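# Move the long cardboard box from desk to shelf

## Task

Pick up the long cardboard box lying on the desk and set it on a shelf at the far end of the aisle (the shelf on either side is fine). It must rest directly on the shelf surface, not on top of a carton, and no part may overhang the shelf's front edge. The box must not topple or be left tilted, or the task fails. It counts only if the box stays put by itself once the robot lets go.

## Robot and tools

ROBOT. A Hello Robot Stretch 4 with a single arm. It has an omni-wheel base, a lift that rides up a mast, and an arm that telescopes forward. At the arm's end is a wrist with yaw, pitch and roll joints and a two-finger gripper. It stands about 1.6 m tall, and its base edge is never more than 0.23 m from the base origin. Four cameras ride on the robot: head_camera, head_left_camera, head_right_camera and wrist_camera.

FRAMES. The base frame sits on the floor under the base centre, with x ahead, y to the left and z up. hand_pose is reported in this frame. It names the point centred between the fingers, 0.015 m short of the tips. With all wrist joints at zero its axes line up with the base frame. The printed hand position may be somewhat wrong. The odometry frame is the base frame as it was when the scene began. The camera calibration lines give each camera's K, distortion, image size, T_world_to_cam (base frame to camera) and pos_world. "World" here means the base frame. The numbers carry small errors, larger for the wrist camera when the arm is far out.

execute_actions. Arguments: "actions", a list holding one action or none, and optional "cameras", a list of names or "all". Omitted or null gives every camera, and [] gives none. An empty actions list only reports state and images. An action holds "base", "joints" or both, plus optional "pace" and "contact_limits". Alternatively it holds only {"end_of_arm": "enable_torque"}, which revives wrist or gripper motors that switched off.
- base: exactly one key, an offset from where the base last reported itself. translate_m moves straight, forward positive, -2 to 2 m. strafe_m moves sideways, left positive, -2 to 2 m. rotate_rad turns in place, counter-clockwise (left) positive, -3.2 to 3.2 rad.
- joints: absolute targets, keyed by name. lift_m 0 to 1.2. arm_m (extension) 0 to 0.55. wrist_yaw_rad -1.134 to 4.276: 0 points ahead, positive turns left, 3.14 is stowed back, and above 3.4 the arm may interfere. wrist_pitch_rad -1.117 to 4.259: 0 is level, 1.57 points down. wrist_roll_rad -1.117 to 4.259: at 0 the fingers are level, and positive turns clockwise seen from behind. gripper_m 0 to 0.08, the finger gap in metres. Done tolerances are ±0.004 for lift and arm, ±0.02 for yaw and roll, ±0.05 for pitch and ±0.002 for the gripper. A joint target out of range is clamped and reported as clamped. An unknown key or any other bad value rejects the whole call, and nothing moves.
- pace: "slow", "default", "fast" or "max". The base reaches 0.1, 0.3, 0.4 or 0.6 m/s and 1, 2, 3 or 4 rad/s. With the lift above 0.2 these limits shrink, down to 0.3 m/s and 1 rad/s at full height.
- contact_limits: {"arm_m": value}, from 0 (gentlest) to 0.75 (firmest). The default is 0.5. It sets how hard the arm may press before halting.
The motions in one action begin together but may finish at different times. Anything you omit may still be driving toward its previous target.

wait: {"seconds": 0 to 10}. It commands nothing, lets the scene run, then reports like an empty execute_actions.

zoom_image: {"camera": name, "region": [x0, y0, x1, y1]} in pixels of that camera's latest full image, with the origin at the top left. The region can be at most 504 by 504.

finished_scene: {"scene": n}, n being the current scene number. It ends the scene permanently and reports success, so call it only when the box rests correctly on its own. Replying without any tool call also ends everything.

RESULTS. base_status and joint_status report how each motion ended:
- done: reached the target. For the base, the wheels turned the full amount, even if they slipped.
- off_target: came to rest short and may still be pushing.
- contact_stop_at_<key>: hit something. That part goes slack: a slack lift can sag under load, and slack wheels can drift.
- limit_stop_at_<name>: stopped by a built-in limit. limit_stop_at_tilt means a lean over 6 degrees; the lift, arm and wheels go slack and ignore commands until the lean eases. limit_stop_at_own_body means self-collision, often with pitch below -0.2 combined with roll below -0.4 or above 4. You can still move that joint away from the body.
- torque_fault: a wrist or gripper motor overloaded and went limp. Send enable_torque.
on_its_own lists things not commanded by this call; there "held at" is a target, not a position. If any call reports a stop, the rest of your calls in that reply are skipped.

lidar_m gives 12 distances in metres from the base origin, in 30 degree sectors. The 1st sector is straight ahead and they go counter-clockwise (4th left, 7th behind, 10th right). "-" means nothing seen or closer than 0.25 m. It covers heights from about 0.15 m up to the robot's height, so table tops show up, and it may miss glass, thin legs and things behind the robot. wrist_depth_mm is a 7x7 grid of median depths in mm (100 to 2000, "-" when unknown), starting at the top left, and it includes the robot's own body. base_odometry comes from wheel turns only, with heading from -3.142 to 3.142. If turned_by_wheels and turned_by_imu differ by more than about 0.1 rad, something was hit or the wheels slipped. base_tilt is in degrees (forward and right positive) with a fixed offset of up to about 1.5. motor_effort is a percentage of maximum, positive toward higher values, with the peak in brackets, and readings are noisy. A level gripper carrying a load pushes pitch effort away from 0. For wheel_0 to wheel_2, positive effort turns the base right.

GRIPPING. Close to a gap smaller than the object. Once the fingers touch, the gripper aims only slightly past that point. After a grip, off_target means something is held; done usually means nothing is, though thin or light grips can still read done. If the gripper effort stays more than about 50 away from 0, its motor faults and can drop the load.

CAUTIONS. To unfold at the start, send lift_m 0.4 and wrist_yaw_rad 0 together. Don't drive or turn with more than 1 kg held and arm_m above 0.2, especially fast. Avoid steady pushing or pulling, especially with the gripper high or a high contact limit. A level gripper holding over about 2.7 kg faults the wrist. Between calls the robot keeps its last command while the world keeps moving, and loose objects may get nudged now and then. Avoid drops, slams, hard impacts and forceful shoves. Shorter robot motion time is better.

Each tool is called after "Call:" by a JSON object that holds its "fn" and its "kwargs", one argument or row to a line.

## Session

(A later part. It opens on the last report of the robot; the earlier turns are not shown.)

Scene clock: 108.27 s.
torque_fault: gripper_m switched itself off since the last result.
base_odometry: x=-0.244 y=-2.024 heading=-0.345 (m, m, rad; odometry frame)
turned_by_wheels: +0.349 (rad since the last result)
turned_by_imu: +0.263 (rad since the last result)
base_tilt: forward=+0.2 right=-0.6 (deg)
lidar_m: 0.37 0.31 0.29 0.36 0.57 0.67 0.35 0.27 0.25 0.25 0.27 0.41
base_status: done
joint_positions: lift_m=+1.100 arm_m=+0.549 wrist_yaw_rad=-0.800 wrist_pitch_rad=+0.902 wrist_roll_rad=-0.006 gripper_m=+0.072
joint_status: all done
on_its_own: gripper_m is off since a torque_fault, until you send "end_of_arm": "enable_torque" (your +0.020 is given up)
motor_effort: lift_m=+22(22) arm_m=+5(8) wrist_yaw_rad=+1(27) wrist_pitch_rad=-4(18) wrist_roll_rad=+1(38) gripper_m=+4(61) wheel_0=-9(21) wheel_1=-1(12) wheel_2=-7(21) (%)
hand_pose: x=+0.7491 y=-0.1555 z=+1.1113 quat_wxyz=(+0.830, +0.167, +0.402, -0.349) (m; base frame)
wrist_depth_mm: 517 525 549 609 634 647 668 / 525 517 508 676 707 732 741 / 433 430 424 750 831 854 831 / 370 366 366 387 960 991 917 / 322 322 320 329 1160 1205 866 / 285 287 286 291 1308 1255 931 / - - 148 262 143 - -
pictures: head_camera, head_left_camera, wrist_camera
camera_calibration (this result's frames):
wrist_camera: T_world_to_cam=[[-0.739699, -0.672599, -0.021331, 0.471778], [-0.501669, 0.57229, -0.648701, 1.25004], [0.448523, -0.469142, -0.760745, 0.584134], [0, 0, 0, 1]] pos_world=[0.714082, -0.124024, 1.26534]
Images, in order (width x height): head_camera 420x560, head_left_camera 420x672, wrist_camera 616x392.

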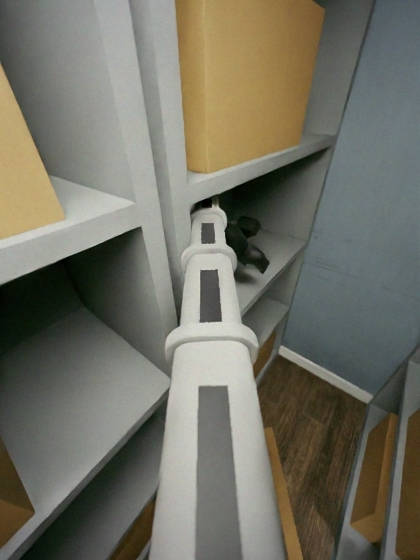

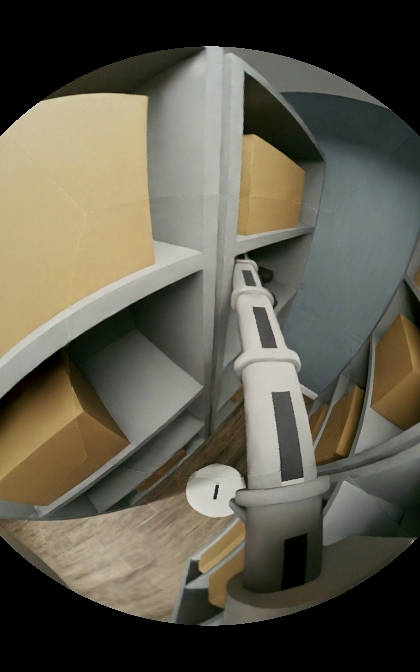

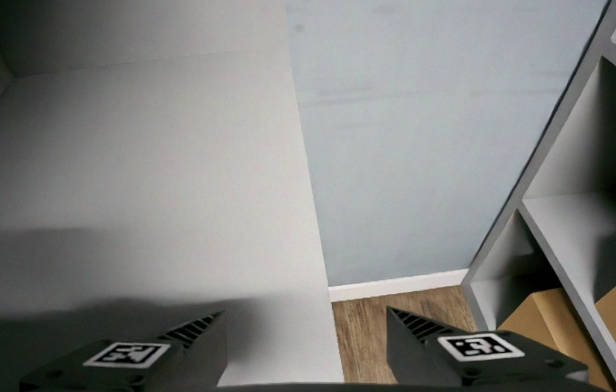

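Call:
{"fn": "execute_actions", "kwargs": {
  "actions": [
    {"end_of_arm":"enable_torque"}
  ],
  "cameras": []
}}

Call:
{"fn": "execute_actions", "kwargs": {
  "actions": [
    {"joints":{"arm_m":0.42}}
  ],
  "cameras": []
}}

Call:
{"fn": "execute_actions", "kwargs": {
  "actions": [
    {"base":{"rotate_rad":-0.71},"joints":{"wrist_yaw_rad":-0.3},"pace":"slow"}
  ],
  "cameras": []
}}

Call:
{"fn": "execute_actions", "kwargs": {
  "actions": [
    {"joints":{"arm_m":0.0,"wrist_yaw_rad":0,"gripper_m":0.08}}
  ]
}}

Scene clock: 118.30 s.
base_odometry: x=-0.244 y=-2.024 heading=-0.345 (m, m, rad; odometry frame)
turned_by_wheels: +0.000 (rad since the last result)
turned_by_imu: -0.001 (rad since the last result)
base_tilt: forward=+0.3 right=-0.7 (deg)
lidar_m: 0.38 0.31 0.30 0.36 0.58 0.65 0.36 0.27 0.26 0.29 0.45 0.75
base_status: not commanded
joint_positions: lift_m=+1.100 arm_m=+0.549 wrist_yaw_rad=-0.800 wrist_pitch_rad=+0.902 wrist_roll_rad=-0.006 gripper_m=+0.072
joint_status: not commanded
end_of_arm: enable_torque: each motor that was off is on again
on_its_own: gripper_m is held at +0.072, not at your +0.020, since a torque_fault
motor_effort: lift_m=+22(22) arm_m=+5(5) wrist_yaw_rad=+0(0) wrist_pitch_rad=-4(6) wrist_roll_rad=+1(1) gripper_m=+1(2) wheel_0=-9(8) wheel_1=-2(1) wheel_2=-7(7) (%)
hand_pose: x=+0.7491 y=-0.1555 z=+1.1113 quat_wxyz=(+0.830, +0.167, +0.402, -0.349) (m; base frame)
wrist_depth_mm: 521 530 544 609 627 654 661 / 525 517 504 668 707 741 741 / 436 430 424 759 809 854 842 / 368 368 366 384 946 991 917 / 322 320 322 329 1160 1182 866 / 285 285 286 291 1308 1229 946 / - - 148 262 143 - -
pictures: none
No camera images: the call's "cameras" was empty. Leave "cameras" out to get every camera's image.

Scene clock: 119.73 s.
base_odometry: x=-0.244 y=-2.024 heading=-0.345 (m, m, rad; odometry frame)
turned_by_wheels: +0.000 (rad since the last result)
turned_by_imu: +0.000 (rad since the last result)
base_tilt: forward=+0.2 right=-0.6 (deg)
lidar_m: 0.38 0.29 0.31 0.36 0.55 0.66 0.37 0.26 0.25 0.28 0.47 0.80
base_status: not commanded
joint_positions: lift_m=+1.100 arm_m=+0.421 wrist_yaw_rad=-0.800 wrist_pitch_rad=+0.902 wrist_roll_rad=-0.006 gripper_m=+0.072
joint_status: all done
on_its_own: gripper_m is held at +0.072, not at your +0.020, since a torque_fault
motor_effort: lift_m=+22(22) arm_m=-5(4) wrist_yaw_rad=+0(1) wrist_pitch_rad=-5(4) wrist_roll_rad=+1(2) gripper_m=+1(1) wheel_0=-9(9) wheel_1=-1(1) wheel_2=-7(7) (%)
hand_pose: x=+0.6209 y=-0.1555 z=+1.1113 quat_wxyz=(+0.829, +0.167, +0.402, -0.349) (m; base frame)
wrist_depth_mm: 609 609 621 715 732 759 699 / 530 517 530 798 831 842 798 / 436 430 442 917 960 946 946 / 370 368 382 1042 1118 1042 946 / 324 324 338 1255 1366 1281 831 / 286 286 300 1308 1336 1078 759 / - - 148 1205 143 - -
pictures: none
No camera images: the call's "cameras" was empty. Leave "cameras" out to get every camera's image.

Scene clock: 121.70 s.
base_odometry: x=-0.244 y=-2.024 heading=-1.055 (m, m, rad; odometry frame)
turned_by_wheels: -0.710 (rad since the last result)
turned_by_imu: -0.702 (rad since the last result)
base_tilt: forward=+0.2 right=-0.7 (deg)
lidar_m: 1.01 0.46 0.33 0.31 0.33 0.45 3.55 0.38 0.27 0.25 0.26 0.38
base_status: done
joint_positions: lift_m=+1.100 arm_m=+0.421 wrist_yaw_rad=-0.300 wrist_pitch_rad=+0.902 wrist_roll_rad=-0.006 gripper_m=+0.072
joint_status: all done
on_its_own: gripper_m is held at +0.072, not at your +0.020, since a torque_fault
motor_effort: lift_m=+22(22) arm_m=-5(5) wrist_yaw_rad=+1(7) wrist_pitch_rad=-5(5) wrist_roll_rad=+1(2) gripper_m=+3(1) wheel_0=+2(6) wheel_1=+1(6) wheel_2=+2(5) (%)
hand_pose: x=+0.6919 y=-0.1225 z=+1.1113 quat_wxyz=(+0.890, +0.063, +0.431, -0.133) (m; base frame)
wrist_depth_mm: 504 535 585 580 320 223 - / 549 591 647 621 347 235 191 / 609 668 741 768 379 250 202 / 691 759 842 891 373 265 211 / 778 878 991 1008 820 282 216 / 788 1060 1118 1255 500 276 231 / - - 148 1205 143 - -
pictures: none
No camera images: the call's "cameras" was empty. Leave "cameras" out to get every camera's image.

Scene clock: 124.03 s.
base_odometry: x=-0.244 y=-2.024 heading=-1.055 (m, m, rad; odometry frame)
turned_by_wheels: +0.000 (rad since the last result)
turned_by_imu: -0.001 (rad since the last result)
base_tilt: forward=+0.2 right=-0.6 (deg)
lidar_m: 1.06 0.46 0.34 0.31 0.34 0.46 3.55 0.37 0.26 0.25 0.25 0.37
base_status: not commanded
joint_positions: lift_m=+1.100 arm_m=+0.001 wrist_yaw_rad=+0.000 wrist_pitch_rad=+0.902 wrist_roll_rad=-0.006 gripper_m=+0.080
joint_status: all done
motor_effort: lift_m=+22(22) arm_m=-5(7) wrist_yaw_rad=+0(9) wrist_pitch_rad=-7(5) wrist_roll_rad=+1(1) gripper_m=+6(0) wheel_0=+2(2) wheel_1=+1(1) wheel_2=+1(2) (%)
hand_pose: x=+0.3039 y=-0.0874 z=+1.1113 quat_wxyz=(+0.900, -0.002, +0.436, +0.001) (m; base frame)
wrist_depth_mm: 661 917 976 1008 798 392 343 / 788 1042 1098 1098 1060 404 377 / 1098 1118 1255 1281 1078 418 415 / 991 1025 1430 1499 842 384 359 / 878 931 1464 1464 866 517 315 / 768 960 1336 1308 750 473 283 / - 106 1160 1205 564 - -
pictures: head_camera, head_left_camera, head_right_camera, wrist_camera
camera_calibration (this result's frames):
wrist_camera: T_world_to_cam=[[-0.0331441, -0.99922, -0.0214858, -0.0548599], [-0.760167, 0.0391601, -0.648547, 1.01947], [0.648882, -0.00516272, -0.760871, 0.795569], [0, 0, 0, 1]] pos_world=[0.256922, -0.0906325, 1.26532]
Images, in order (width x height): head_camera 420x560, head_left_camera 420x672, head_right_camera 420x672, wrist_camera 616x392.

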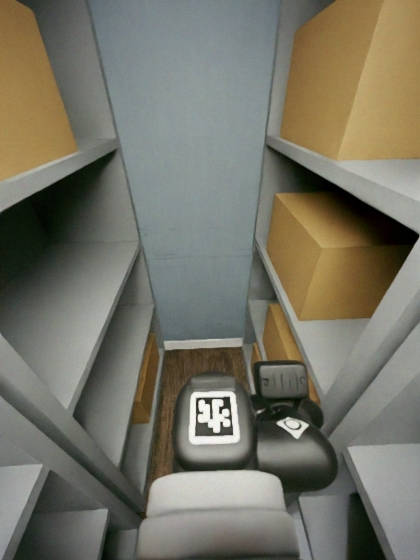

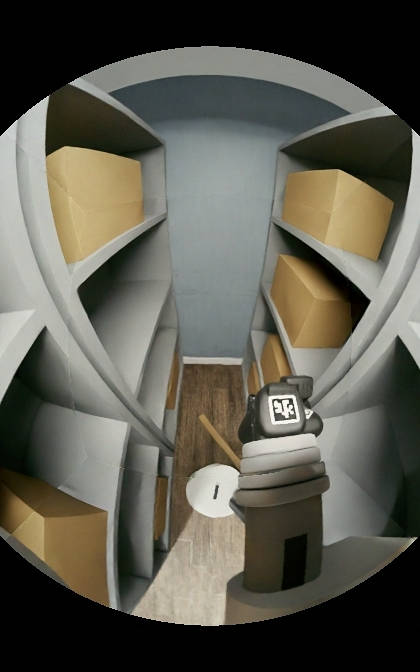

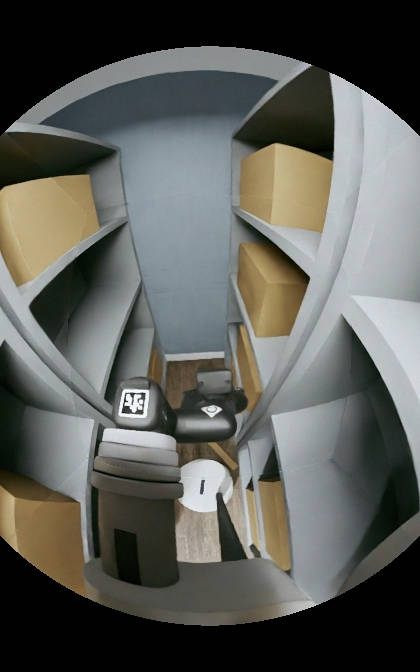

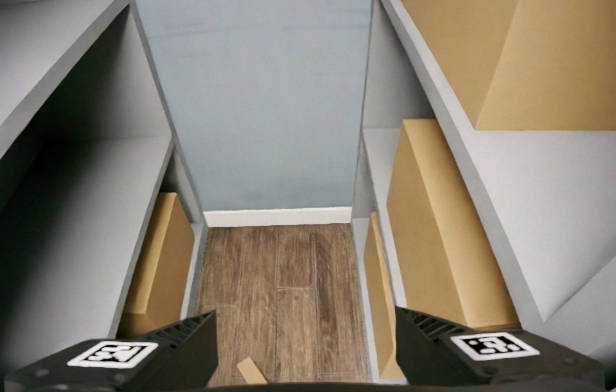

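Call:
{"fn": "execute_actions", "kwargs": {
  "actions": [
    {"base":{"translate_m":-0.45},"joints":{"lift_m":0.5},"pace":"slow"}
  ]
}}

Scene clock: 133.10 s.
base_odometry: x=-0.466 y=-1.633 heading=-1.055 (m, m, rad; odometry frame)
turned_by_wheels: +0.000 (rad since the last result)
turned_by_imu: -0.002 (rad since the last result)
base_tilt: forward=+0.2 right=-0.6 (deg)
lidar_m: 1.05 0.44 0.33 0.29 0.32 2.41 3.08 2.87 0.28 0.25 0.28 0.38
base_status: done
joint_positions: lift_m=+0.500 arm_m=+0.001 wrist_yaw_rad=+0.000 wrist_pitch_rad=+0.902 wrist_roll_rad=-0.006 gripper_m=+0.080
joint_status: all done
motor_effort: lift_m=+18(15) arm_m=-5(5) wrist_yaw_rad=+1(0) wrist_pitch_rad=-6(5) wrist_roll_rad=-1(0) gripper_m=+2(4) wheel_0=+0(4) wheel_1=-2(4) wheel_2=+0(6) (%)
hand_pose: x=+0.3039 y=-0.0874 z=+0.5116 quat_wxyz=(+0.900, -0.002, +0.436, +0.001) (m; base frame)
wrist_depth_mm: 842 891 1397 1397 798 433 291 / 580 976 1229 1205 878 504 272 / 591 960 1008 1025 917 580 580 / 654 854 904 866 809 691 691 / 707 768 788 778 715 683 676 / 597 707 707 699 668 609 615 / - 106 609 634 387 - -
pictures: head_camera, head_left_camera, head_right_camera, wrist_camera
camera_calibration (this result's frames):
wrist_camera: T_world_to_cam=[[-0.0331433, -0.99922, -0.0214859, -0.0677447], [-0.76016, 0.0391596, -0.648555, 0.630551], [0.64889, -0.00516255, -0.760864, 0.339274], [0, 0, 0, 1]] pos_world=[0.256922, -0.0906325, 0.665633]
Images, in order (width x height): head_camera 420x560, head_left_camera 420x672, head_right_camera 420x672, wrist_camera 616x392.

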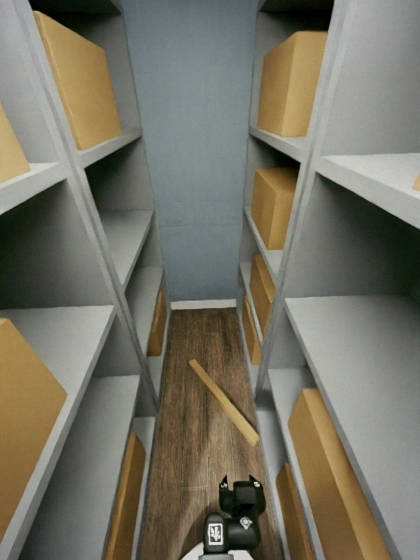

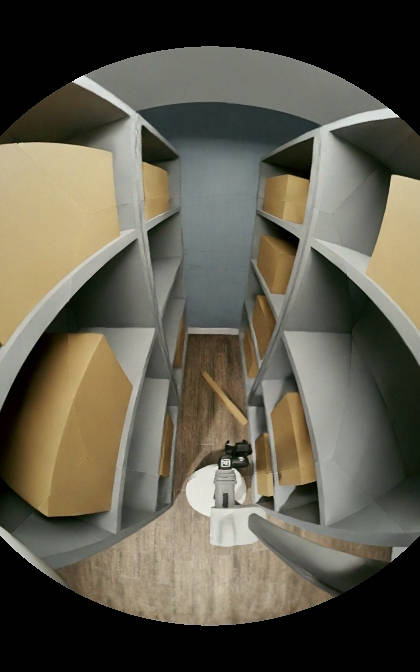

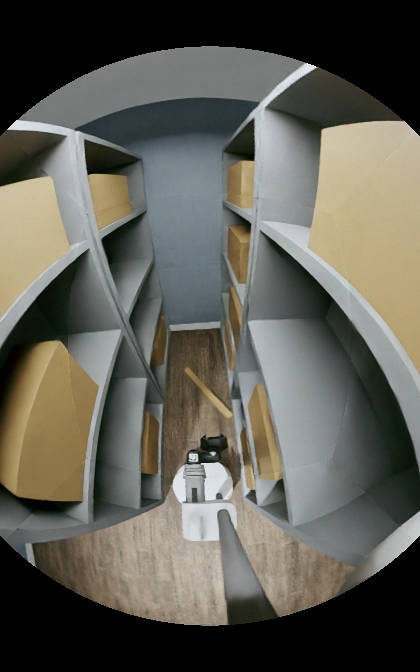

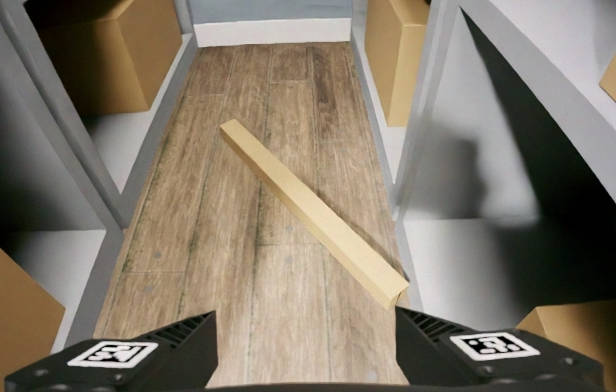

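Call:
{"fn": "execute_actions", "kwargs": {
  "actions": [
    {"base":{"translate_m":0.1},"joints":{"arm_m":0.455,"wrist_yaw_rad":0.62,"lift_m":0.2}}
  ],
  "cameras": ["head_camera","wrist_camera"]
}}

Scene clock: 141.47 s.
base_odometry: x=-0.417 y=-1.720 heading=-1.054 (m, m, rad; odometry frame)
turned_by_wheels: +0.000 (rad since the last result)
turned_by_imu: -0.001 (rad since the last result)
base_tilt: forward=+0.2 right=-0.7 (deg)
lidar_m: 1.05 0.45 0.32 0.30 0.30 2.52 2.92 3.27 0.28 0.25 0.26 0.39
base_status: done
joint_positions: lift_m=+0.200 arm_m=+0.454 wrist_yaw_rad=+0.620 wrist_pitch_rad=+0.902 wrist_roll_rad=-0.006 gripper_m=+0.080
joint_status: all done
motor_effort: lift_m=+19(21) arm_m=+5(3) wrist_yaw_rad=+0(7) wrist_pitch_rad=-4(4) wrist_roll_rad=+1(1) gripper_m=+5(1) wheel_0=+0(6) wheel_1=+2(7) wheel_2=+2(9) (%)
hand_pose: x=+0.7832 y=+0.0055 z=+0.2116 quat_wxyz=(+0.857, -0.135, +0.414, +0.276) (m; base frame)
wrist_depth_mm: 654 496 496 654 788 750 676 / 559 535 530 647 661 661 668 / 459 462 530 554 559 559 559 / 394 459 488 484 484 480 473 / 392 433 430 384 424 418 415 / 379 382 379 342 377 373 370 / - 106 334 306 224 - -
pictures: head_camera, wrist_camera
camera_calibration (this result's frames):
wrist_camera: T_world_to_cam=[[0.553703, -0.832437, -0.0214928, -0.425984], [-0.641296, -0.409815, -0.648684, 0.706073], [0.53118, 0.372962, -0.760754, -0.109432], [0, 0, 0, 1]] pos_world=[0.746798, -0.0244317, 0.365612]
Images, in order (width x height): head_camera 420x560, wrist_camera 616x392.

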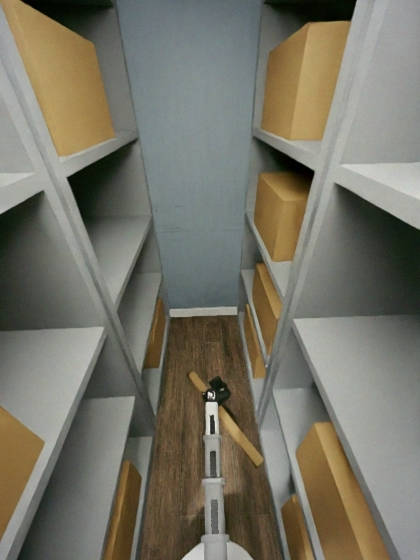

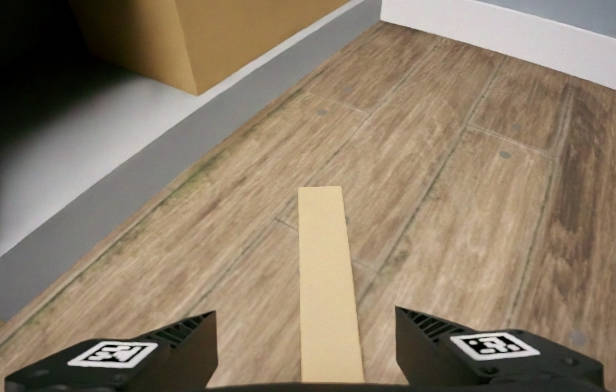

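Call:
{"fn": "execute_actions", "kwargs": {
  "actions": [
    {"joints":{"arm_m":0.42,"lift_m":0.02}}
  ],
  "cameras": ["wrist_camera"]
}}

Call:
{"fn": "execute_actions", "kwargs": {
  "actions": [
    {"joints":{"gripper_m":0.02}}
  ],
  "cameras": []
}}

Call:
{"fn": "execute_actions", "kwargs": {
  "actions": [
    {"joints":{"lift_m":0.25},"pace":"slow"}
  ],
  "cameras": ["head_camera","wrist_camera"]
}}

Scene clock: 148.80 s.
base_odometry: x=-0.417 y=-1.720 heading=-1.055 (m, m, rad; odometry frame)
turned_by_wheels: -0.001 (rad since the last result)
turned_by_imu: -0.002 (rad since the last result)
base_tilt: forward=+0.2 right=-0.6 (deg)
lidar_m: 1.04 0.45 0.32 0.29 0.32 2.54 2.90 3.27 0.28 0.25 0.27 0.37
base_status: not commanded
joint_positions: lift_m=+0.047 arm_m=+0.420 wrist_yaw_rad=+0.620 wrist_pitch_rad=+0.887 wrist_roll_rad=-0.009 gripper_m=+0.080
joint_status: lift_m contact_stop (moved -0.153 of -0.180); the others done
on_its_own: lift_m is slack since a contact_stop (your +0.020 is given up); wrist_pitch_rad is at rest, and its effort (+38) is outside its rest range (-23 to +23)
motor_effort: lift_m=+15(12) arm_m=+0(6) wrist_yaw_rad=+0(9) wrist_pitch_rad=+38(54) wrist_roll_rad=+11(12) gripper_m=+1(3) wheel_0=-2(2) wheel_1=-1(2) wheel_2=+1(3) (%)
hand_pose: x=+0.7513 y=+0.0069 z=+0.0608 quat_wxyz=(+0.860, -0.135, +0.407, +0.277) (m; base frame)
wrist_depth_mm: 351 379 469 525 530 521 525 / 322 389 424 402 421 424 427 / 334 353 351 325 325 347 349 / 301 300 298 290 242 297 296 / 260 262 262 255 206 258 256 / 229 231 231 227 177 229 227 / - 106 202 207 155 - -
pictures: wrist_camera
camera_calibration (this result's frames):
wrist_camera: T_world_to_cam=[[0.556095, -0.830885, -0.0197091, -0.412303], [-0.631464, -0.406971, -0.660021, 0.58165], [0.54038, 0.37948, -0.750989, -0.215242], [0, 0, 0, 1]] pos_world=[0.712883, -0.0241815, 0.214131]
Images, in order (width x height): wrist_camera 616x392.

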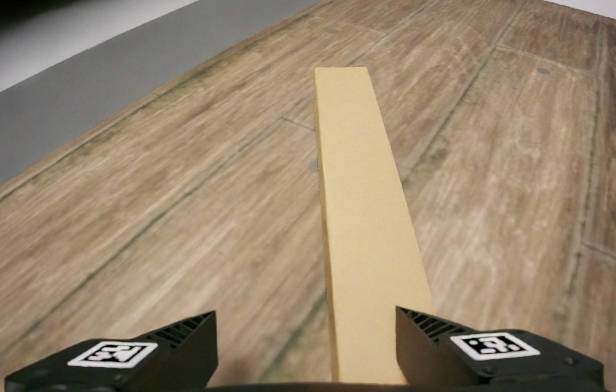

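not run: a stop came earlier in this reply.

not run: a stop came earlier in this reply.

Call:
{"fn": "execute_actions", "kwargs": {
  "actions": [
    {"joints":{"lift_m":0.13}}
  ],
  "cameras": []
}}

Call:
{"fn": "execute_actions", "kwargs": {
  "actions": [
    {"joints":{"arm_m":0.49}}
  ],
  "cameras": ["wrist_camera"]
}}

Scene clock: 154.93 s.
base_odometry: x=-0.417 y=-1.720 heading=-1.055 (m, m, rad; odometry frame)
turned_by_wheels: +0.000 (rad since the last result)
turned_by_imu: -0.001 (rad since the last result)
base_tilt: forward=+0.3 right=-0.7 (deg)
lidar_m: 1.06 0.46 0.33 0.29 0.31 2.51 2.89 3.25 0.28 0.25 0.26 0.38
base_status: not commanded
joint_positions: lift_m=+0.130 arm_m=+0.420 wrist_yaw_rad=+0.621 wrist_pitch_rad=+0.902 wrist_roll_rad=-0.006 gripper_m=+0.080
joint_status: all done
motor_effort: lift_m=+24(28) arm_m=+0(0) wrist_yaw_rad=-2(1) wrist_pitch_rad=-5(13) wrist_roll_rad=+2(5) gripper_m=+1(2) wheel_0=-2(1) wheel_1=-1(1) wheel_2=+1(1) (%)
hand_pose: x=+0.7493 y=+0.0056 z=+0.1412 quat_wxyz=(+0.857, -0.136, +0.414, +0.276) (m; base frame)
wrist_depth_mm: 512 504 488 609 654 640 647 / 418 427 500 539 535 535 539 / 357 424 459 439 449 445 445 / 368 394 392 370 377 384 384 / 345 345 347 330 324 338 336 / 306 307 307 300 253 300 297 / - 106 268 274 191 - -
pictures: none
No camera images: the call's "cameras" was empty. Leave "cameras" out to get every camera's image.

Scene clock: 156.07 s.
base_odometry: x=-0.417 y=-1.720 heading=-1.055 (m, m, rad; odometry frame)
turned_by_wheels: +0.000 (rad since the last result)
turned_by_imu: +0.000 (rad since the last result)
base_tilt: forward=+0.2 right=-0.6 (deg)
lidar_m: 1.04 0.44 0.32 0.30 0.32 2.51 2.90 3.26 0.27 0.26 0.28 0.37
base_status: not commanded
joint_positions: lift_m=+0.130 arm_m=+0.489 wrist_yaw_rad=+0.620 wrist_pitch_rad=+0.902 wrist_roll_rad=-0.006 gripper_m=+0.080
joint_status: all done
motor_effort: lift_m=+24(24) arm_m=+5(5) wrist_yaw_rad=-1(2) wrist_pitch_rad=-2(5) wrist_roll_rad=+1(1) gripper_m=+2(4) wheel_0=-1(1) wheel_1=-1(1) wheel_2=+1(1) (%)
hand_pose: x=+0.8182 y=+0.0055 z=+0.1412 quat_wxyz=(+0.857, -0.135, +0.414, +0.276) (m; base frame)
wrist_depth_mm: 504 439 484 615 654 647 627 / 415 424 504 539 535 535 539 / 357 424 452 449 449 449 445 / 368 397 394 342 387 387 382 / 349 345 345 285 342 338 334 / 307 306 307 254 304 300 297 / - 106 268 232 213 - -
pictures: wrist_camera
camera_calibration (this result's frames):
wrist_camera: T_world_to_cam=[[0.554063, -0.832201, -0.0213421, -0.447166], [-0.641073, -0.410178, -0.648675, 0.682653], [0.531074, 0.373089, -0.760766, -0.181543], [0, 0, 0, 1]] pos_world=[0.781801, -0.0243906, 0.295165]
Images, in order (width x height): wrist_camera 616x392.

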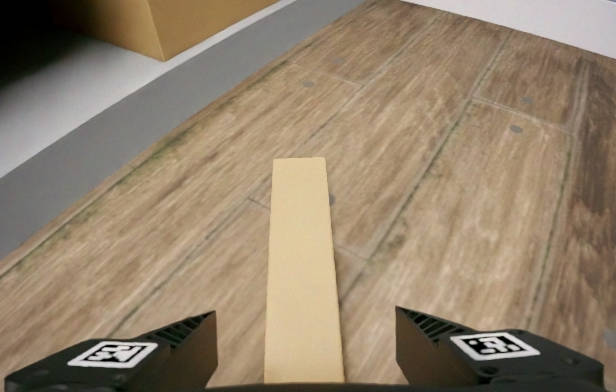

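More off-centre now; shift back along the box too.

Call:
{"fn": "execute_actions", "kwargs": {
  "actions": [
    {"base":{"translate_m":-0.1},"joints":{"arm_m":0.5}}
  ],
  "cameras": ["wrist_camera"]
}}

Call:
{"fn": "execute_actions", "kwargs": {
  "actions": [
    {"base":{"strafe_m":-0.045},"pace":"slow"}
  ],
  "cameras": ["wrist_camera"]
}}

Scene clock: 161.23 s.
base_odometry: x=-0.466 y=-1.633 heading=-1.055 (m, m, rad; odometry frame)
turned_by_wheels: +0.000 (rad since the last result)
turned_by_imu: -0.001 (rad since the last result)
base_tilt: forward=+0.2 right=-0.7 (deg)
lidar_m: 1.06 0.44 0.32 0.29 0.31 2.39 3.06 2.87 0.27 0.25 0.27 0.38
base_status: done
joint_positions: lift_m=+0.130 arm_m=+0.499 wrist_yaw_rad=+0.620 wrist_pitch_rad=+0.902 wrist_roll_rad=-0.006 gripper_m=+0.080
joint_status: all done
motor_effort: lift_m=+24(24) arm_m=+5(5) wrist_yaw_rad=+0(1) wrist_pitch_rad=-4(4) wrist_roll_rad=+1(1) gripper_m=+2(4) wheel_0=+1(4) wheel_1=-1(10) wheel_2=-1(8) (%)
hand_pose: x=+0.8282 y=+0.0055 z=+0.1412 quat_wxyz=(+0.857, -0.135, +0.414, +0.276) (m; base frame)
wrist_depth_mm: 512 500 496 615 654 647 654 / 415 427 504 535 535 535 535 / 359 424 455 439 436 449 449 / 366 397 392 382 368 387 382 / 347 347 345 342 297 340 336 / 306 306 306 306 253 300 297 / - 106 270 276 190 - -
pictures: wrist_camera
camera_calibration (this result's frames):
wrist_camera: T_world_to_cam=[[0.554062, -0.832201, -0.0213417, -0.452724], [-0.641078, -0.410182, -0.648668, 0.689091], [0.531068, 0.373084, -0.760773, -0.186858], [0, 0, 0, 1]] pos_world=[0.791833, -0.0243908, 0.295173]
Images, in order (width x height): wrist_camera 616x392.

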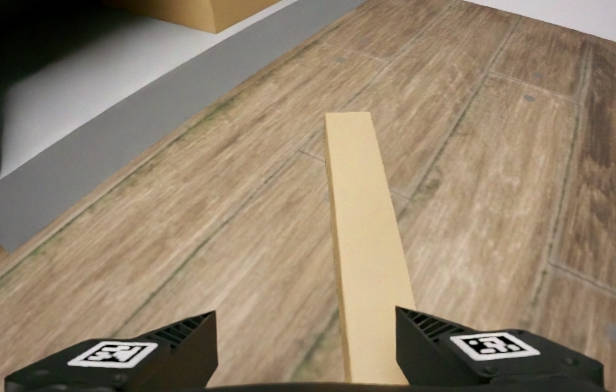

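Scene clock: 162.77 s.
base_odometry: x=-0.505 y=-1.655 heading=-1.055 (m, m, rad; odometry frame)
turned_by_wheels: +0.000 (rad since the last result)
turned_by_imu: +0.000 (rad since the last result)
base_tilt: forward=+0.3 right=-0.7 (deg)
lidar_m: 0.84 0.50 0.37 0.34 0.36 2.40 3.08 3.15 0.25 0.25 0.25 0.32
base_status: done
joint_positions: lift_m=+0.130 arm_m=+0.499 wrist_yaw_rad=+0.620 wrist_pitch_rad=+0.902 wrist_roll_rad=-0.006 gripper_m=+0.080
joint_status: not commanded
motor_effort: lift_m=+24(24) arm_m=+4(5) wrist_yaw_rad=+0(0) wrist_pitch_rad=-7(3) wrist_roll_rad=+2(1) gripper_m=+2(3) wheel_0=+3(8) wheel_1=-2(2) wheel_2=+0(1) (%)
hand_pose: x=+0.8282 y=+0.0055 z=+0.1412 quat_wxyz=(+0.857, -0.135, +0.414, +0.276) (m; base frame)
wrist_depth_mm: 512 504 535 640 661 647 647 / 421 449 525 539 535 535 535 / 384 445 455 399 449 445 449 / 389 397 394 330 387 387 384 / 347 345 347 291 342 336 336 / 307 306 307 258 297 300 297 / - 106 268 233 191 - -
pictures: wrist_camera
camera_calibration (this result's frames):
wrist_camera: T_world_to_cam=[[0.554063, -0.832201, -0.0213416, -0.452725], [-0.641078, -0.410182, -0.648667, 0.689093], [0.531068, 0.373084, -0.760773, -0.186859], [0, 0, 0, 1]] pos_world=[0.791835, -0.0243908, 0.295173]
Images, in order (width x height): wrist_camera 616x392.

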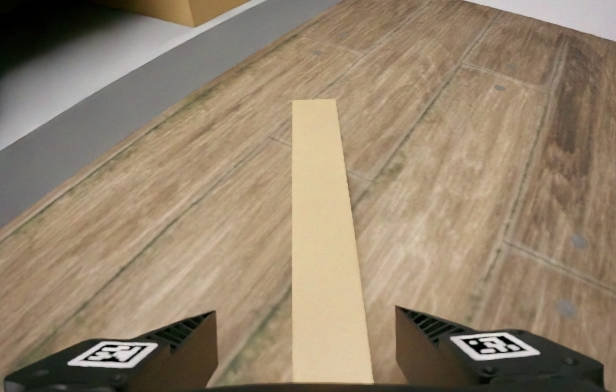

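Call:
{"fn": "execute_actions", "kwargs": {
  "actions": [
    {"joints":{"lift_m":0.045,"arm_m":0.48},"pace":"slow"}
  ],
  "cameras": ["wrist_camera"]
}}

Call:
{"fn": "execute_actions", "kwargs": {
  "actions": [
    {"joints":{"gripper_m":0.02}}
  ],
  "cameras": []
}}

Call:
{"fn": "execute_actions", "kwargs": {
  "actions": [
    {"joints":{"lift_m":0.25},"pace":"slow"}
  ],
  "cameras": ["head_camera","wrist_camera"]
}}

Scene clock: 169.77 s.
base_odometry: x=-0.505 y=-1.655 heading=-1.055 (m, m, rad; odometry frame)
turned_by_wheels: +0.000 (rad since the last result)
turned_by_imu: -0.001 (rad since the last result)
base_tilt: forward=+0.2 right=-0.7 (deg)
lidar_m: 0.87 0.51 0.36 0.34 0.37 2.39 3.06 3.15 0.25 0.25 0.25 0.32
base_status: not commanded
joint_positions: lift_m=+0.046 arm_m=+0.480 wrist_yaw_rad=+0.619 wrist_pitch_rad=+0.891 wrist_roll_rad=-0.007 gripper_m=+0.080
joint_status: all done
on_its_own: wrist_pitch_rad is at rest, and its effort (+25) is outside its rest range (-23 to +23)
motor_effort: lift_m=+6(27) arm_m=-3(5) wrist_yaw_rad=+3(3) wrist_pitch_rad=+25(25) wrist_roll_rad=+5(5) gripper_m=+3(4) wheel_0=+2(2) wheel_1=-2(2) wheel_2=-1(1) (%)
hand_pose: x=+0.8109 y=+0.0063 z=+0.0590 quat_wxyz=(+0.859, -0.134, +0.410, +0.276) (m; base frame)
wrist_depth_mm: 359 413 496 512 517 512 517 / 364 413 421 351 415 421 421 / 353 353 347 286 345 345 345 / 301 300 297 242 287 296 296 / 259 260 259 210 211 257 255 / 229 230 230 186 177 228 226 / - 106 202 184 155 - -
pictures: wrist_camera
camera_calibration (this result's frames):
wrist_camera: T_world_to_cam=[[0.553743, -0.832426, -0.0208841, -0.44404], [-0.635586, -0.406333, -0.656448, 0.620973], [0.537959, 0.376777, -0.754082, -0.246457], [0, 0, 0, 1]] pos_world=[0.773149, -0.0244491, 0.212515]
Images, in order (width x height): wrist_camera 616x392.

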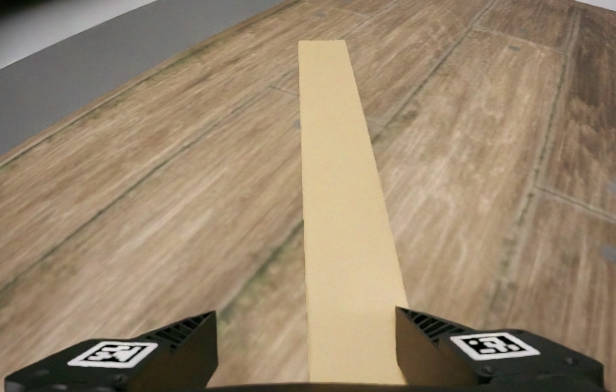

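Scene clock: 170.93 s.
base_odometry: x=-0.505 y=-1.655 heading=-1.055 (m, m, rad; odometry frame)
turned_by_wheels: +0.000 (rad since the last result)
turned_by_imu: -0.001 (rad since the last result)
base_tilt: forward=+0.2 right=-0.7 (deg)
lidar_m: 0.86 0.51 0.36 0.34 0.37 2.38 3.08 3.16 0.25 0.25 0.25 0.31
base_status: not commanded
joint_positions: lift_m=+0.046 arm_m=+0.480 wrist_yaw_rad=+0.617 wrist_pitch_rad=+0.889 wrist_roll_rad=-0.007 gripper_m=+0.033
joint_status: gripper_m off_target (ended at +0.033, target +0.020)
on_its_own: gripper_m is held at +0.030, not at your +0.020, by its contact guard: the fingers met something; wrist_pitch_rad is at rest, and its effort (+32) is outside its rest range (-23 to +23)
motor_effort: lift_m=+8(8) arm_m=-3(3) wrist_yaw_rad=+10(11) wrist_pitch_rad=+32(32) wrist_roll_rad=+6(8) gripper_m=-24(30) wheel_0=-3(4) wheel_1=-2(2) wheel_2=-1(2) (%)
hand_pose: x=+0.8112 y=+0.0061 z=+0.0592 quat_wxyz=(+0.860, -0.134, +0.409, +0.275) (m; base frame)
wrist_depth_mm: 359 413 500 517 521 517 521 / 362 413 424 338 421 421 427 / 355 351 347 277 347 347 347 / 300 301 300 229 297 294 297 / 260 260 260 200 259 258 257 / 229 230 230 178 230 229 226 / 208 210 108 160 104 208 -
pictures: none
No camera images: the call's "cameras" was empty. Leave "cameras" out to get every camera's image.

Scene clock: 173.33 s.
base_odometry: x=-0.505 y=-1.655 heading=-1.055 (m, m, rad; odometry frame)
turned_by_wheels: +0.000 (rad since the last result)
turned_by_imu: +0.000 (rad since the last result)
base_tilt: forward=+0.3 right=-0.6 (deg)
lidar_m: 0.85 0.52 0.36 0.35 0.36 2.39 3.06 3.14 0.25 0.25 0.25 0.33
base_status: not commanded
joint_positions: lift_m=+0.250 arm_m=+0.480 wrist_yaw_rad=+0.619 wrist_pitch_rad=+0.902 wrist_roll_rad=-0.006 gripper_m=+0.030
joint_status: all done
on_its_own: gripper_m is held at +0.030, not at your +0.020, by its contact guard: the fingers met something
motor_effort: lift_m=+24(25) arm_m=-3(3) wrist_yaw_rad=+2(11) wrist_pitch_rad=-4(29) wrist_roll_rad=+2(5) gripper_m=-1(26) wheel_0=-1(2) wheel_1=-2(2) wheel_2=-1(2) (%)
hand_pose: x=+0.8096 y=+0.0054 z=+0.2612 quat_wxyz=(+0.857, -0.135, +0.414, +0.276) (m; base frame)
wrist_depth_mm: 732 621 564 741 891 820 741 / 654 640 603 723 759 759 768 / 544 530 609 640 634 627 627 / 459 517 554 525 549 549 535 / 459 488 484 449 480 480 469 / 433 436 436 392 430 424 418 / 394 397 108 342 - 387 384
pictures: head_camera, wrist_camera
camera_calibration (this result's frames):
wrist_camera: T_world_to_cam=[[0.553486, -0.832585, -0.0213151, -0.439434], [-0.641268, -0.409693, -0.64879, 0.755094], [0.53144, 0.372765, -0.760669, -0.0859334], [0, 0, 0, 1]] pos_world=[0.773107, -0.0244767, 0.415164]
Images, in order (width x height): head_camera 420x560, wrist_camera 616x392.

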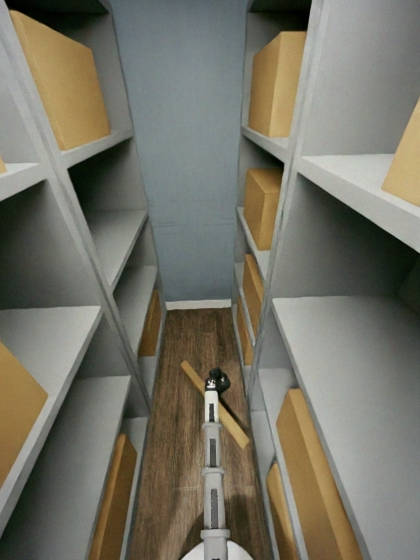

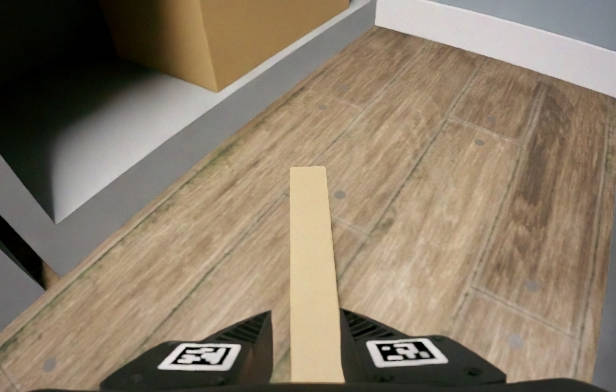

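Call:
{"fn": "execute_actions", "kwargs": {
  "actions": [
    {"joints":{"lift_m":0.12,"gripper_m":0.08}}
  ],
  "cameras": ["wrist_camera"]
}}

Call:
{"fn": "execute_actions", "kwargs": {
  "actions": [
    {"joints":{"lift_m":0.035},"pace":"slow"}
  ],
  "cameras": ["wrist_camera"]
}}

Scene clock: 178.10 s.
base_odometry: x=-0.505 y=-1.655 heading=-1.055 (m, m, rad; odometry frame)
turned_by_wheels: +0.000 (rad since the last result)
turned_by_imu: -0.001 (rad since the last result)
base_tilt: forward=+0.2 right=-0.6 (deg)
lidar_m: 0.88 0.49 0.37 0.34 0.36 2.39 3.07 3.16 0.25 0.25 0.25 0.32
base_status: not commanded
joint_positions: lift_m=+0.120 arm_m=+0.480 wrist_yaw_rad=+0.620 wrist_pitch_rad=+0.902 wrist_roll_rad=-0.006 gripper_m=+0.080
joint_status: all done
motor_effort: lift_m=+18(24) arm_m=-3(3) wrist_yaw_rad=+1(1) wrist_pitch_rad=-6(4) wrist_roll_rad=+1(2) gripper_m=+6(2) wheel_0=-1(1) wheel_1=-2(2) wheel_2=-1(1) (%)
hand_pose: x=+0.8096 y=+0.0054 z=+0.1316 quat_wxyz=(+0.857, -0.135, +0.414, +0.276) (m; base frame)
wrist_depth_mm: 488 484 525 621 634 621 634 / 402 439 512 521 517 521 521 / 387 436 439 373 436 433 430 / 384 382 382 319 373 373 370 / 338 334 334 274 329 325 324 / 296 298 297 244 294 291 287 / - 106 259 223 187 - -
pictures: wrist_camera
camera_calibration (this result's frames):
wrist_camera: T_world_to_cam=[[0.55348, -0.832589, -0.021331, -0.442186], [-0.641302, -0.409697, -0.648752, 0.671075], [0.531405, 0.372751, -0.760701, -0.184425], [0, 0, 0, 1]] pos_world=[0.773108, -0.0244765, 0.285637]
Images, in order (width x height): wrist_camera 616x392.

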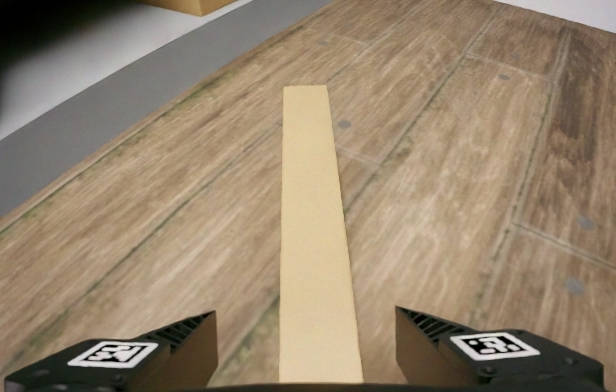

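Scene clock: 179.70 s.
base_odometry: x=-0.505 y=-1.655 heading=-1.055 (m, m, rad; odometry frame)
turned_by_wheels: +0.000 (rad since the last result)
turned_by_imu: +0.000 (rad since the last result)
base_tilt: forward=+0.2 right=-0.7 (deg)
lidar_m: 0.88 0.52 0.37 0.34 0.36 2.41 3.08 3.15 0.25 0.25 0.25 0.32
base_status: not commanded
joint_positions: lift_m=+0.035 arm_m=+0.480 wrist_yaw_rad=+0.620 wrist_pitch_rad=+0.902 wrist_roll_rad=-0.006 gripper_m=+0.080
joint_status: all done
motor_effort: lift_m=+18(16) arm_m=-3(3) wrist_yaw_rad=+1(1) wrist_pitch_rad=-2(3) wrist_roll_rad=+1(1) gripper_m=+4(2) wheel_0=-1(0) wheel_1=-2(2) wheel_2=-1(1) (%)
hand_pose: x=+0.8096 y=+0.0054 z=+0.0467 quat_wxyz=(+0.857, -0.135, +0.414, +0.276) (m; base frame)
wrist_depth_mm: 349 415 449 357 445 436 436 / 355 375 366 281 357 359 362 / 317 310 309 226 303 300 300 / 270 267 264 196 260 260 258 / 234 234 233 172 224 229 227 / 206 206 207 153 160 202 201 / - 106 182 139 138 - -
pictures: wrist_camera
camera_calibration (this result's frames):
wrist_camera: T_world_to_cam=[[0.55348, -0.832589, -0.0213309, -0.443998], [-0.641302, -0.409697, -0.648752, 0.615945], [0.531405, 0.372751, -0.760701, -0.249069], [0, 0, 0, 1]] pos_world=[0.773108, -0.0244765, 0.200658]
Images, in order (width x height): wrist_camera 616x392.

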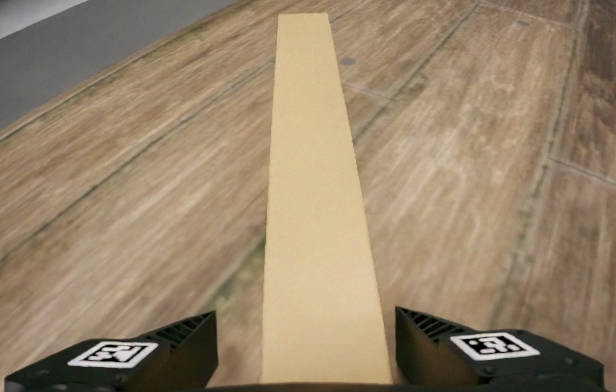

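Call:
{"fn": "execute_actions", "kwargs": {
  "actions": [
    {"joints":{"lift_m":0.02},"pace":"slow"}
  ],
  "cameras": []
}}

Call:
{"fn": "execute_actions", "kwargs": {
  "actions": [
    {"joints":{"gripper_m":0.02}}
  ],
  "cameras": []
}}

Call:
{"fn": "execute_actions", "kwargs": {
  "actions": [
    {"joints":{"lift_m":0.3},"pace":"slow"}
  ],
  "cameras": ["head_camera","wrist_camera"]
}}

Scene clock: 185.33 s.
base_odometry: x=-0.505 y=-1.655 heading=-1.055 (m, m, rad; odometry frame)
turned_by_wheels: +0.000 (rad since the last result)
turned_by_imu: -0.001 (rad since the last result)
base_tilt: forward=+0.2 right=-0.7 (deg)
lidar_m: 0.86 0.51 0.35 0.34 0.36 2.43 3.08 3.14 0.25 0.25 0.25 0.32
base_status: not commanded
joint_positions: lift_m=+0.020 arm_m=+0.480 wrist_yaw_rad=+0.620 wrist_pitch_rad=+0.902 wrist_roll_rad=-0.006 gripper_m=+0.080
joint_status: all done
motor_effort: lift_m=+18(19) arm_m=-3(3) wrist_yaw_rad=+1(1) wrist_pitch_rad=-4(2) wrist_roll_rad=+1(1) gripper_m=+3(4) wheel_0=-1(1) wheel_1=-2(2) wheel_2=-1(2) (%)
hand_pose: x=+0.8096 y=+0.0054 z=+0.0317 quat_wxyz=(+0.857, -0.135, +0.414, +0.276) (m; base frame)
wrist_depth_mm: 347 399 418 303 404 404 404 / 343 347 338 243 332 334 334 / 291 287 283 204 278 278 278 / 249 246 245 176 240 239 238 / 216 215 215 154 207 210 208 / 190 191 191 138 144 187 185 / - 106 144 125 123 - -
pictures: none
No camera images: the call's "cameras" was empty. Leave "cameras" out to get every camera's image.

Scene clock: 186.40 s.
base_odometry: x=-0.505 y=-1.655 heading=-1.055 (m, m, rad; odometry frame)
turned_by_wheels: +0.000 (rad since the last result)
turned_by_imu: +0.000 (rad since the last result)
base_tilt: forward=+0.3 right=-0.6 (deg)
lidar_m: 0.86 0.50 0.37 0.35 0.35 2.42 3.08 3.15 0.25 0.25 0.25 0.33
base_status: not commanded
joint_positions: lift_m=+0.020 arm_m=+0.480 wrist_yaw_rad=+0.620 wrist_pitch_rad=+0.902 wrist_roll_rad=-0.006 gripper_m=+0.049
joint_status: gripper_m off_target (ended at +0.049, target +0.020)
on_its_own: gripper_m is held at +0.043, not at your +0.020, by its contact guard: the fingers met something
motor_effort: lift_m=+18(18) arm_m=-3(3) wrist_yaw_rad=+0(2) wrist_pitch_rad=-5(4) wrist_roll_rad=-1(1) gripper_m=-37(39) wheel_0=-1(1) wheel_1=-2(2) wheel_2=-1(2) (%)
hand_pose: x=+0.8095 y=+0.0054 z=+0.0317 quat_wxyz=(+0.857, -0.135, +0.414, +0.276) (m; base frame)
wrist_depth_mm: 347 399 415 304 404 402 407 / 342 347 340 243 334 334 334 / 293 286 283 203 279 278 278 / 248 247 244 176 241 240 238 / 216 216 211 154 211 211 209 / 190 191 187 138 189 187 185 / 173 175 122 125 118 - -
pictures: none
No camera images: the call's "cameras" was empty. Leave "cameras" out to get every camera's image.

Scene clock: 189.30 s.
base_odometry: x=-0.505 y=-1.655 heading=-1.055 (m, m, rad; odometry frame)
turned_by_wheels: +0.000 (rad since the last result)
turned_by_imu: -0.001 (rad since the last result)
base_tilt: forward=+0.2 right=-0.7 (deg)
lidar_m: 0.60 0.49 0.38 0.33 0.37 2.38 3.08 3.16 0.25 0.25 0.25 0.31
base_status: not commanded
joint_positions: lift_m=+0.300 arm_m=+0.480 wrist_yaw_rad=+0.620 wrist_pitch_rad=+0.902 wrist_roll_rad=-0.006 gripper_m=+0.049
joint_status: all done
on_its_own: gripper_m is held at +0.043, not at your +0.020, by its contact guard: the fingers met something
motor_effort: lift_m=+24(28) arm_m=-3(3) wrist_yaw_rad=+1(1) wrist_pitch_rad=-8(7) wrist_roll_rad=+0(1) gripper_m=-38(37) wheel_0=-1(1) wheel_1=-1(2) wheel_2=-2(2) (%)
hand_pose: x=+0.8095 y=+0.0054 z=+0.3111 quat_wxyz=(+0.857, -0.135, +0.414, +0.276) (m; base frame)
wrist_depth_mm: 723 621 569 306 931 820 741 / 723 707 627 243 866 831 788 / 615 609 634 204 715 707 707 / 525 539 603 175 615 609 603 / 469 535 535 154 535 535 530 / 477 484 473 138 480 473 473 / 442 442 122 125 118 - -
pictures: head_camera, wrist_camera
camera_calibration (this result's frames):
wrist_camera: T_world_to_cam=[[0.55347, -0.832593, -0.021447, -0.438294], [-0.641544, -0.409765, -0.648471, 0.787567], [0.531124, 0.372668, -0.760937, -0.0475838], [0, 0, 0, 1]] pos_world=[0.773114, -0.0244701, 0.465106]
Images, in order (width x height): head_camera 420x560, wrist_camera 616x392.

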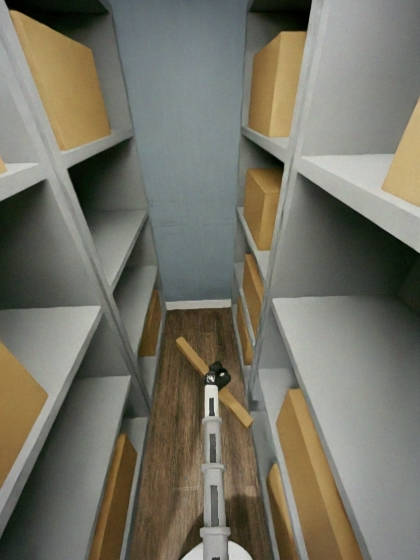

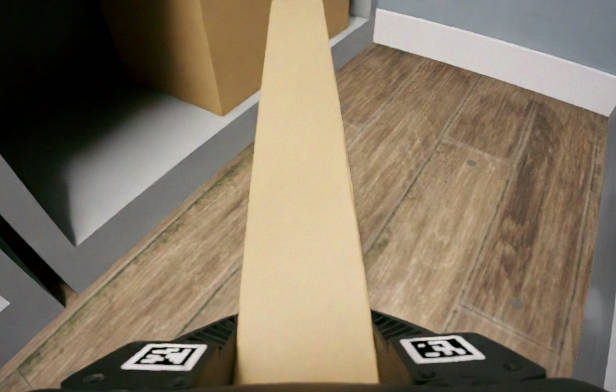

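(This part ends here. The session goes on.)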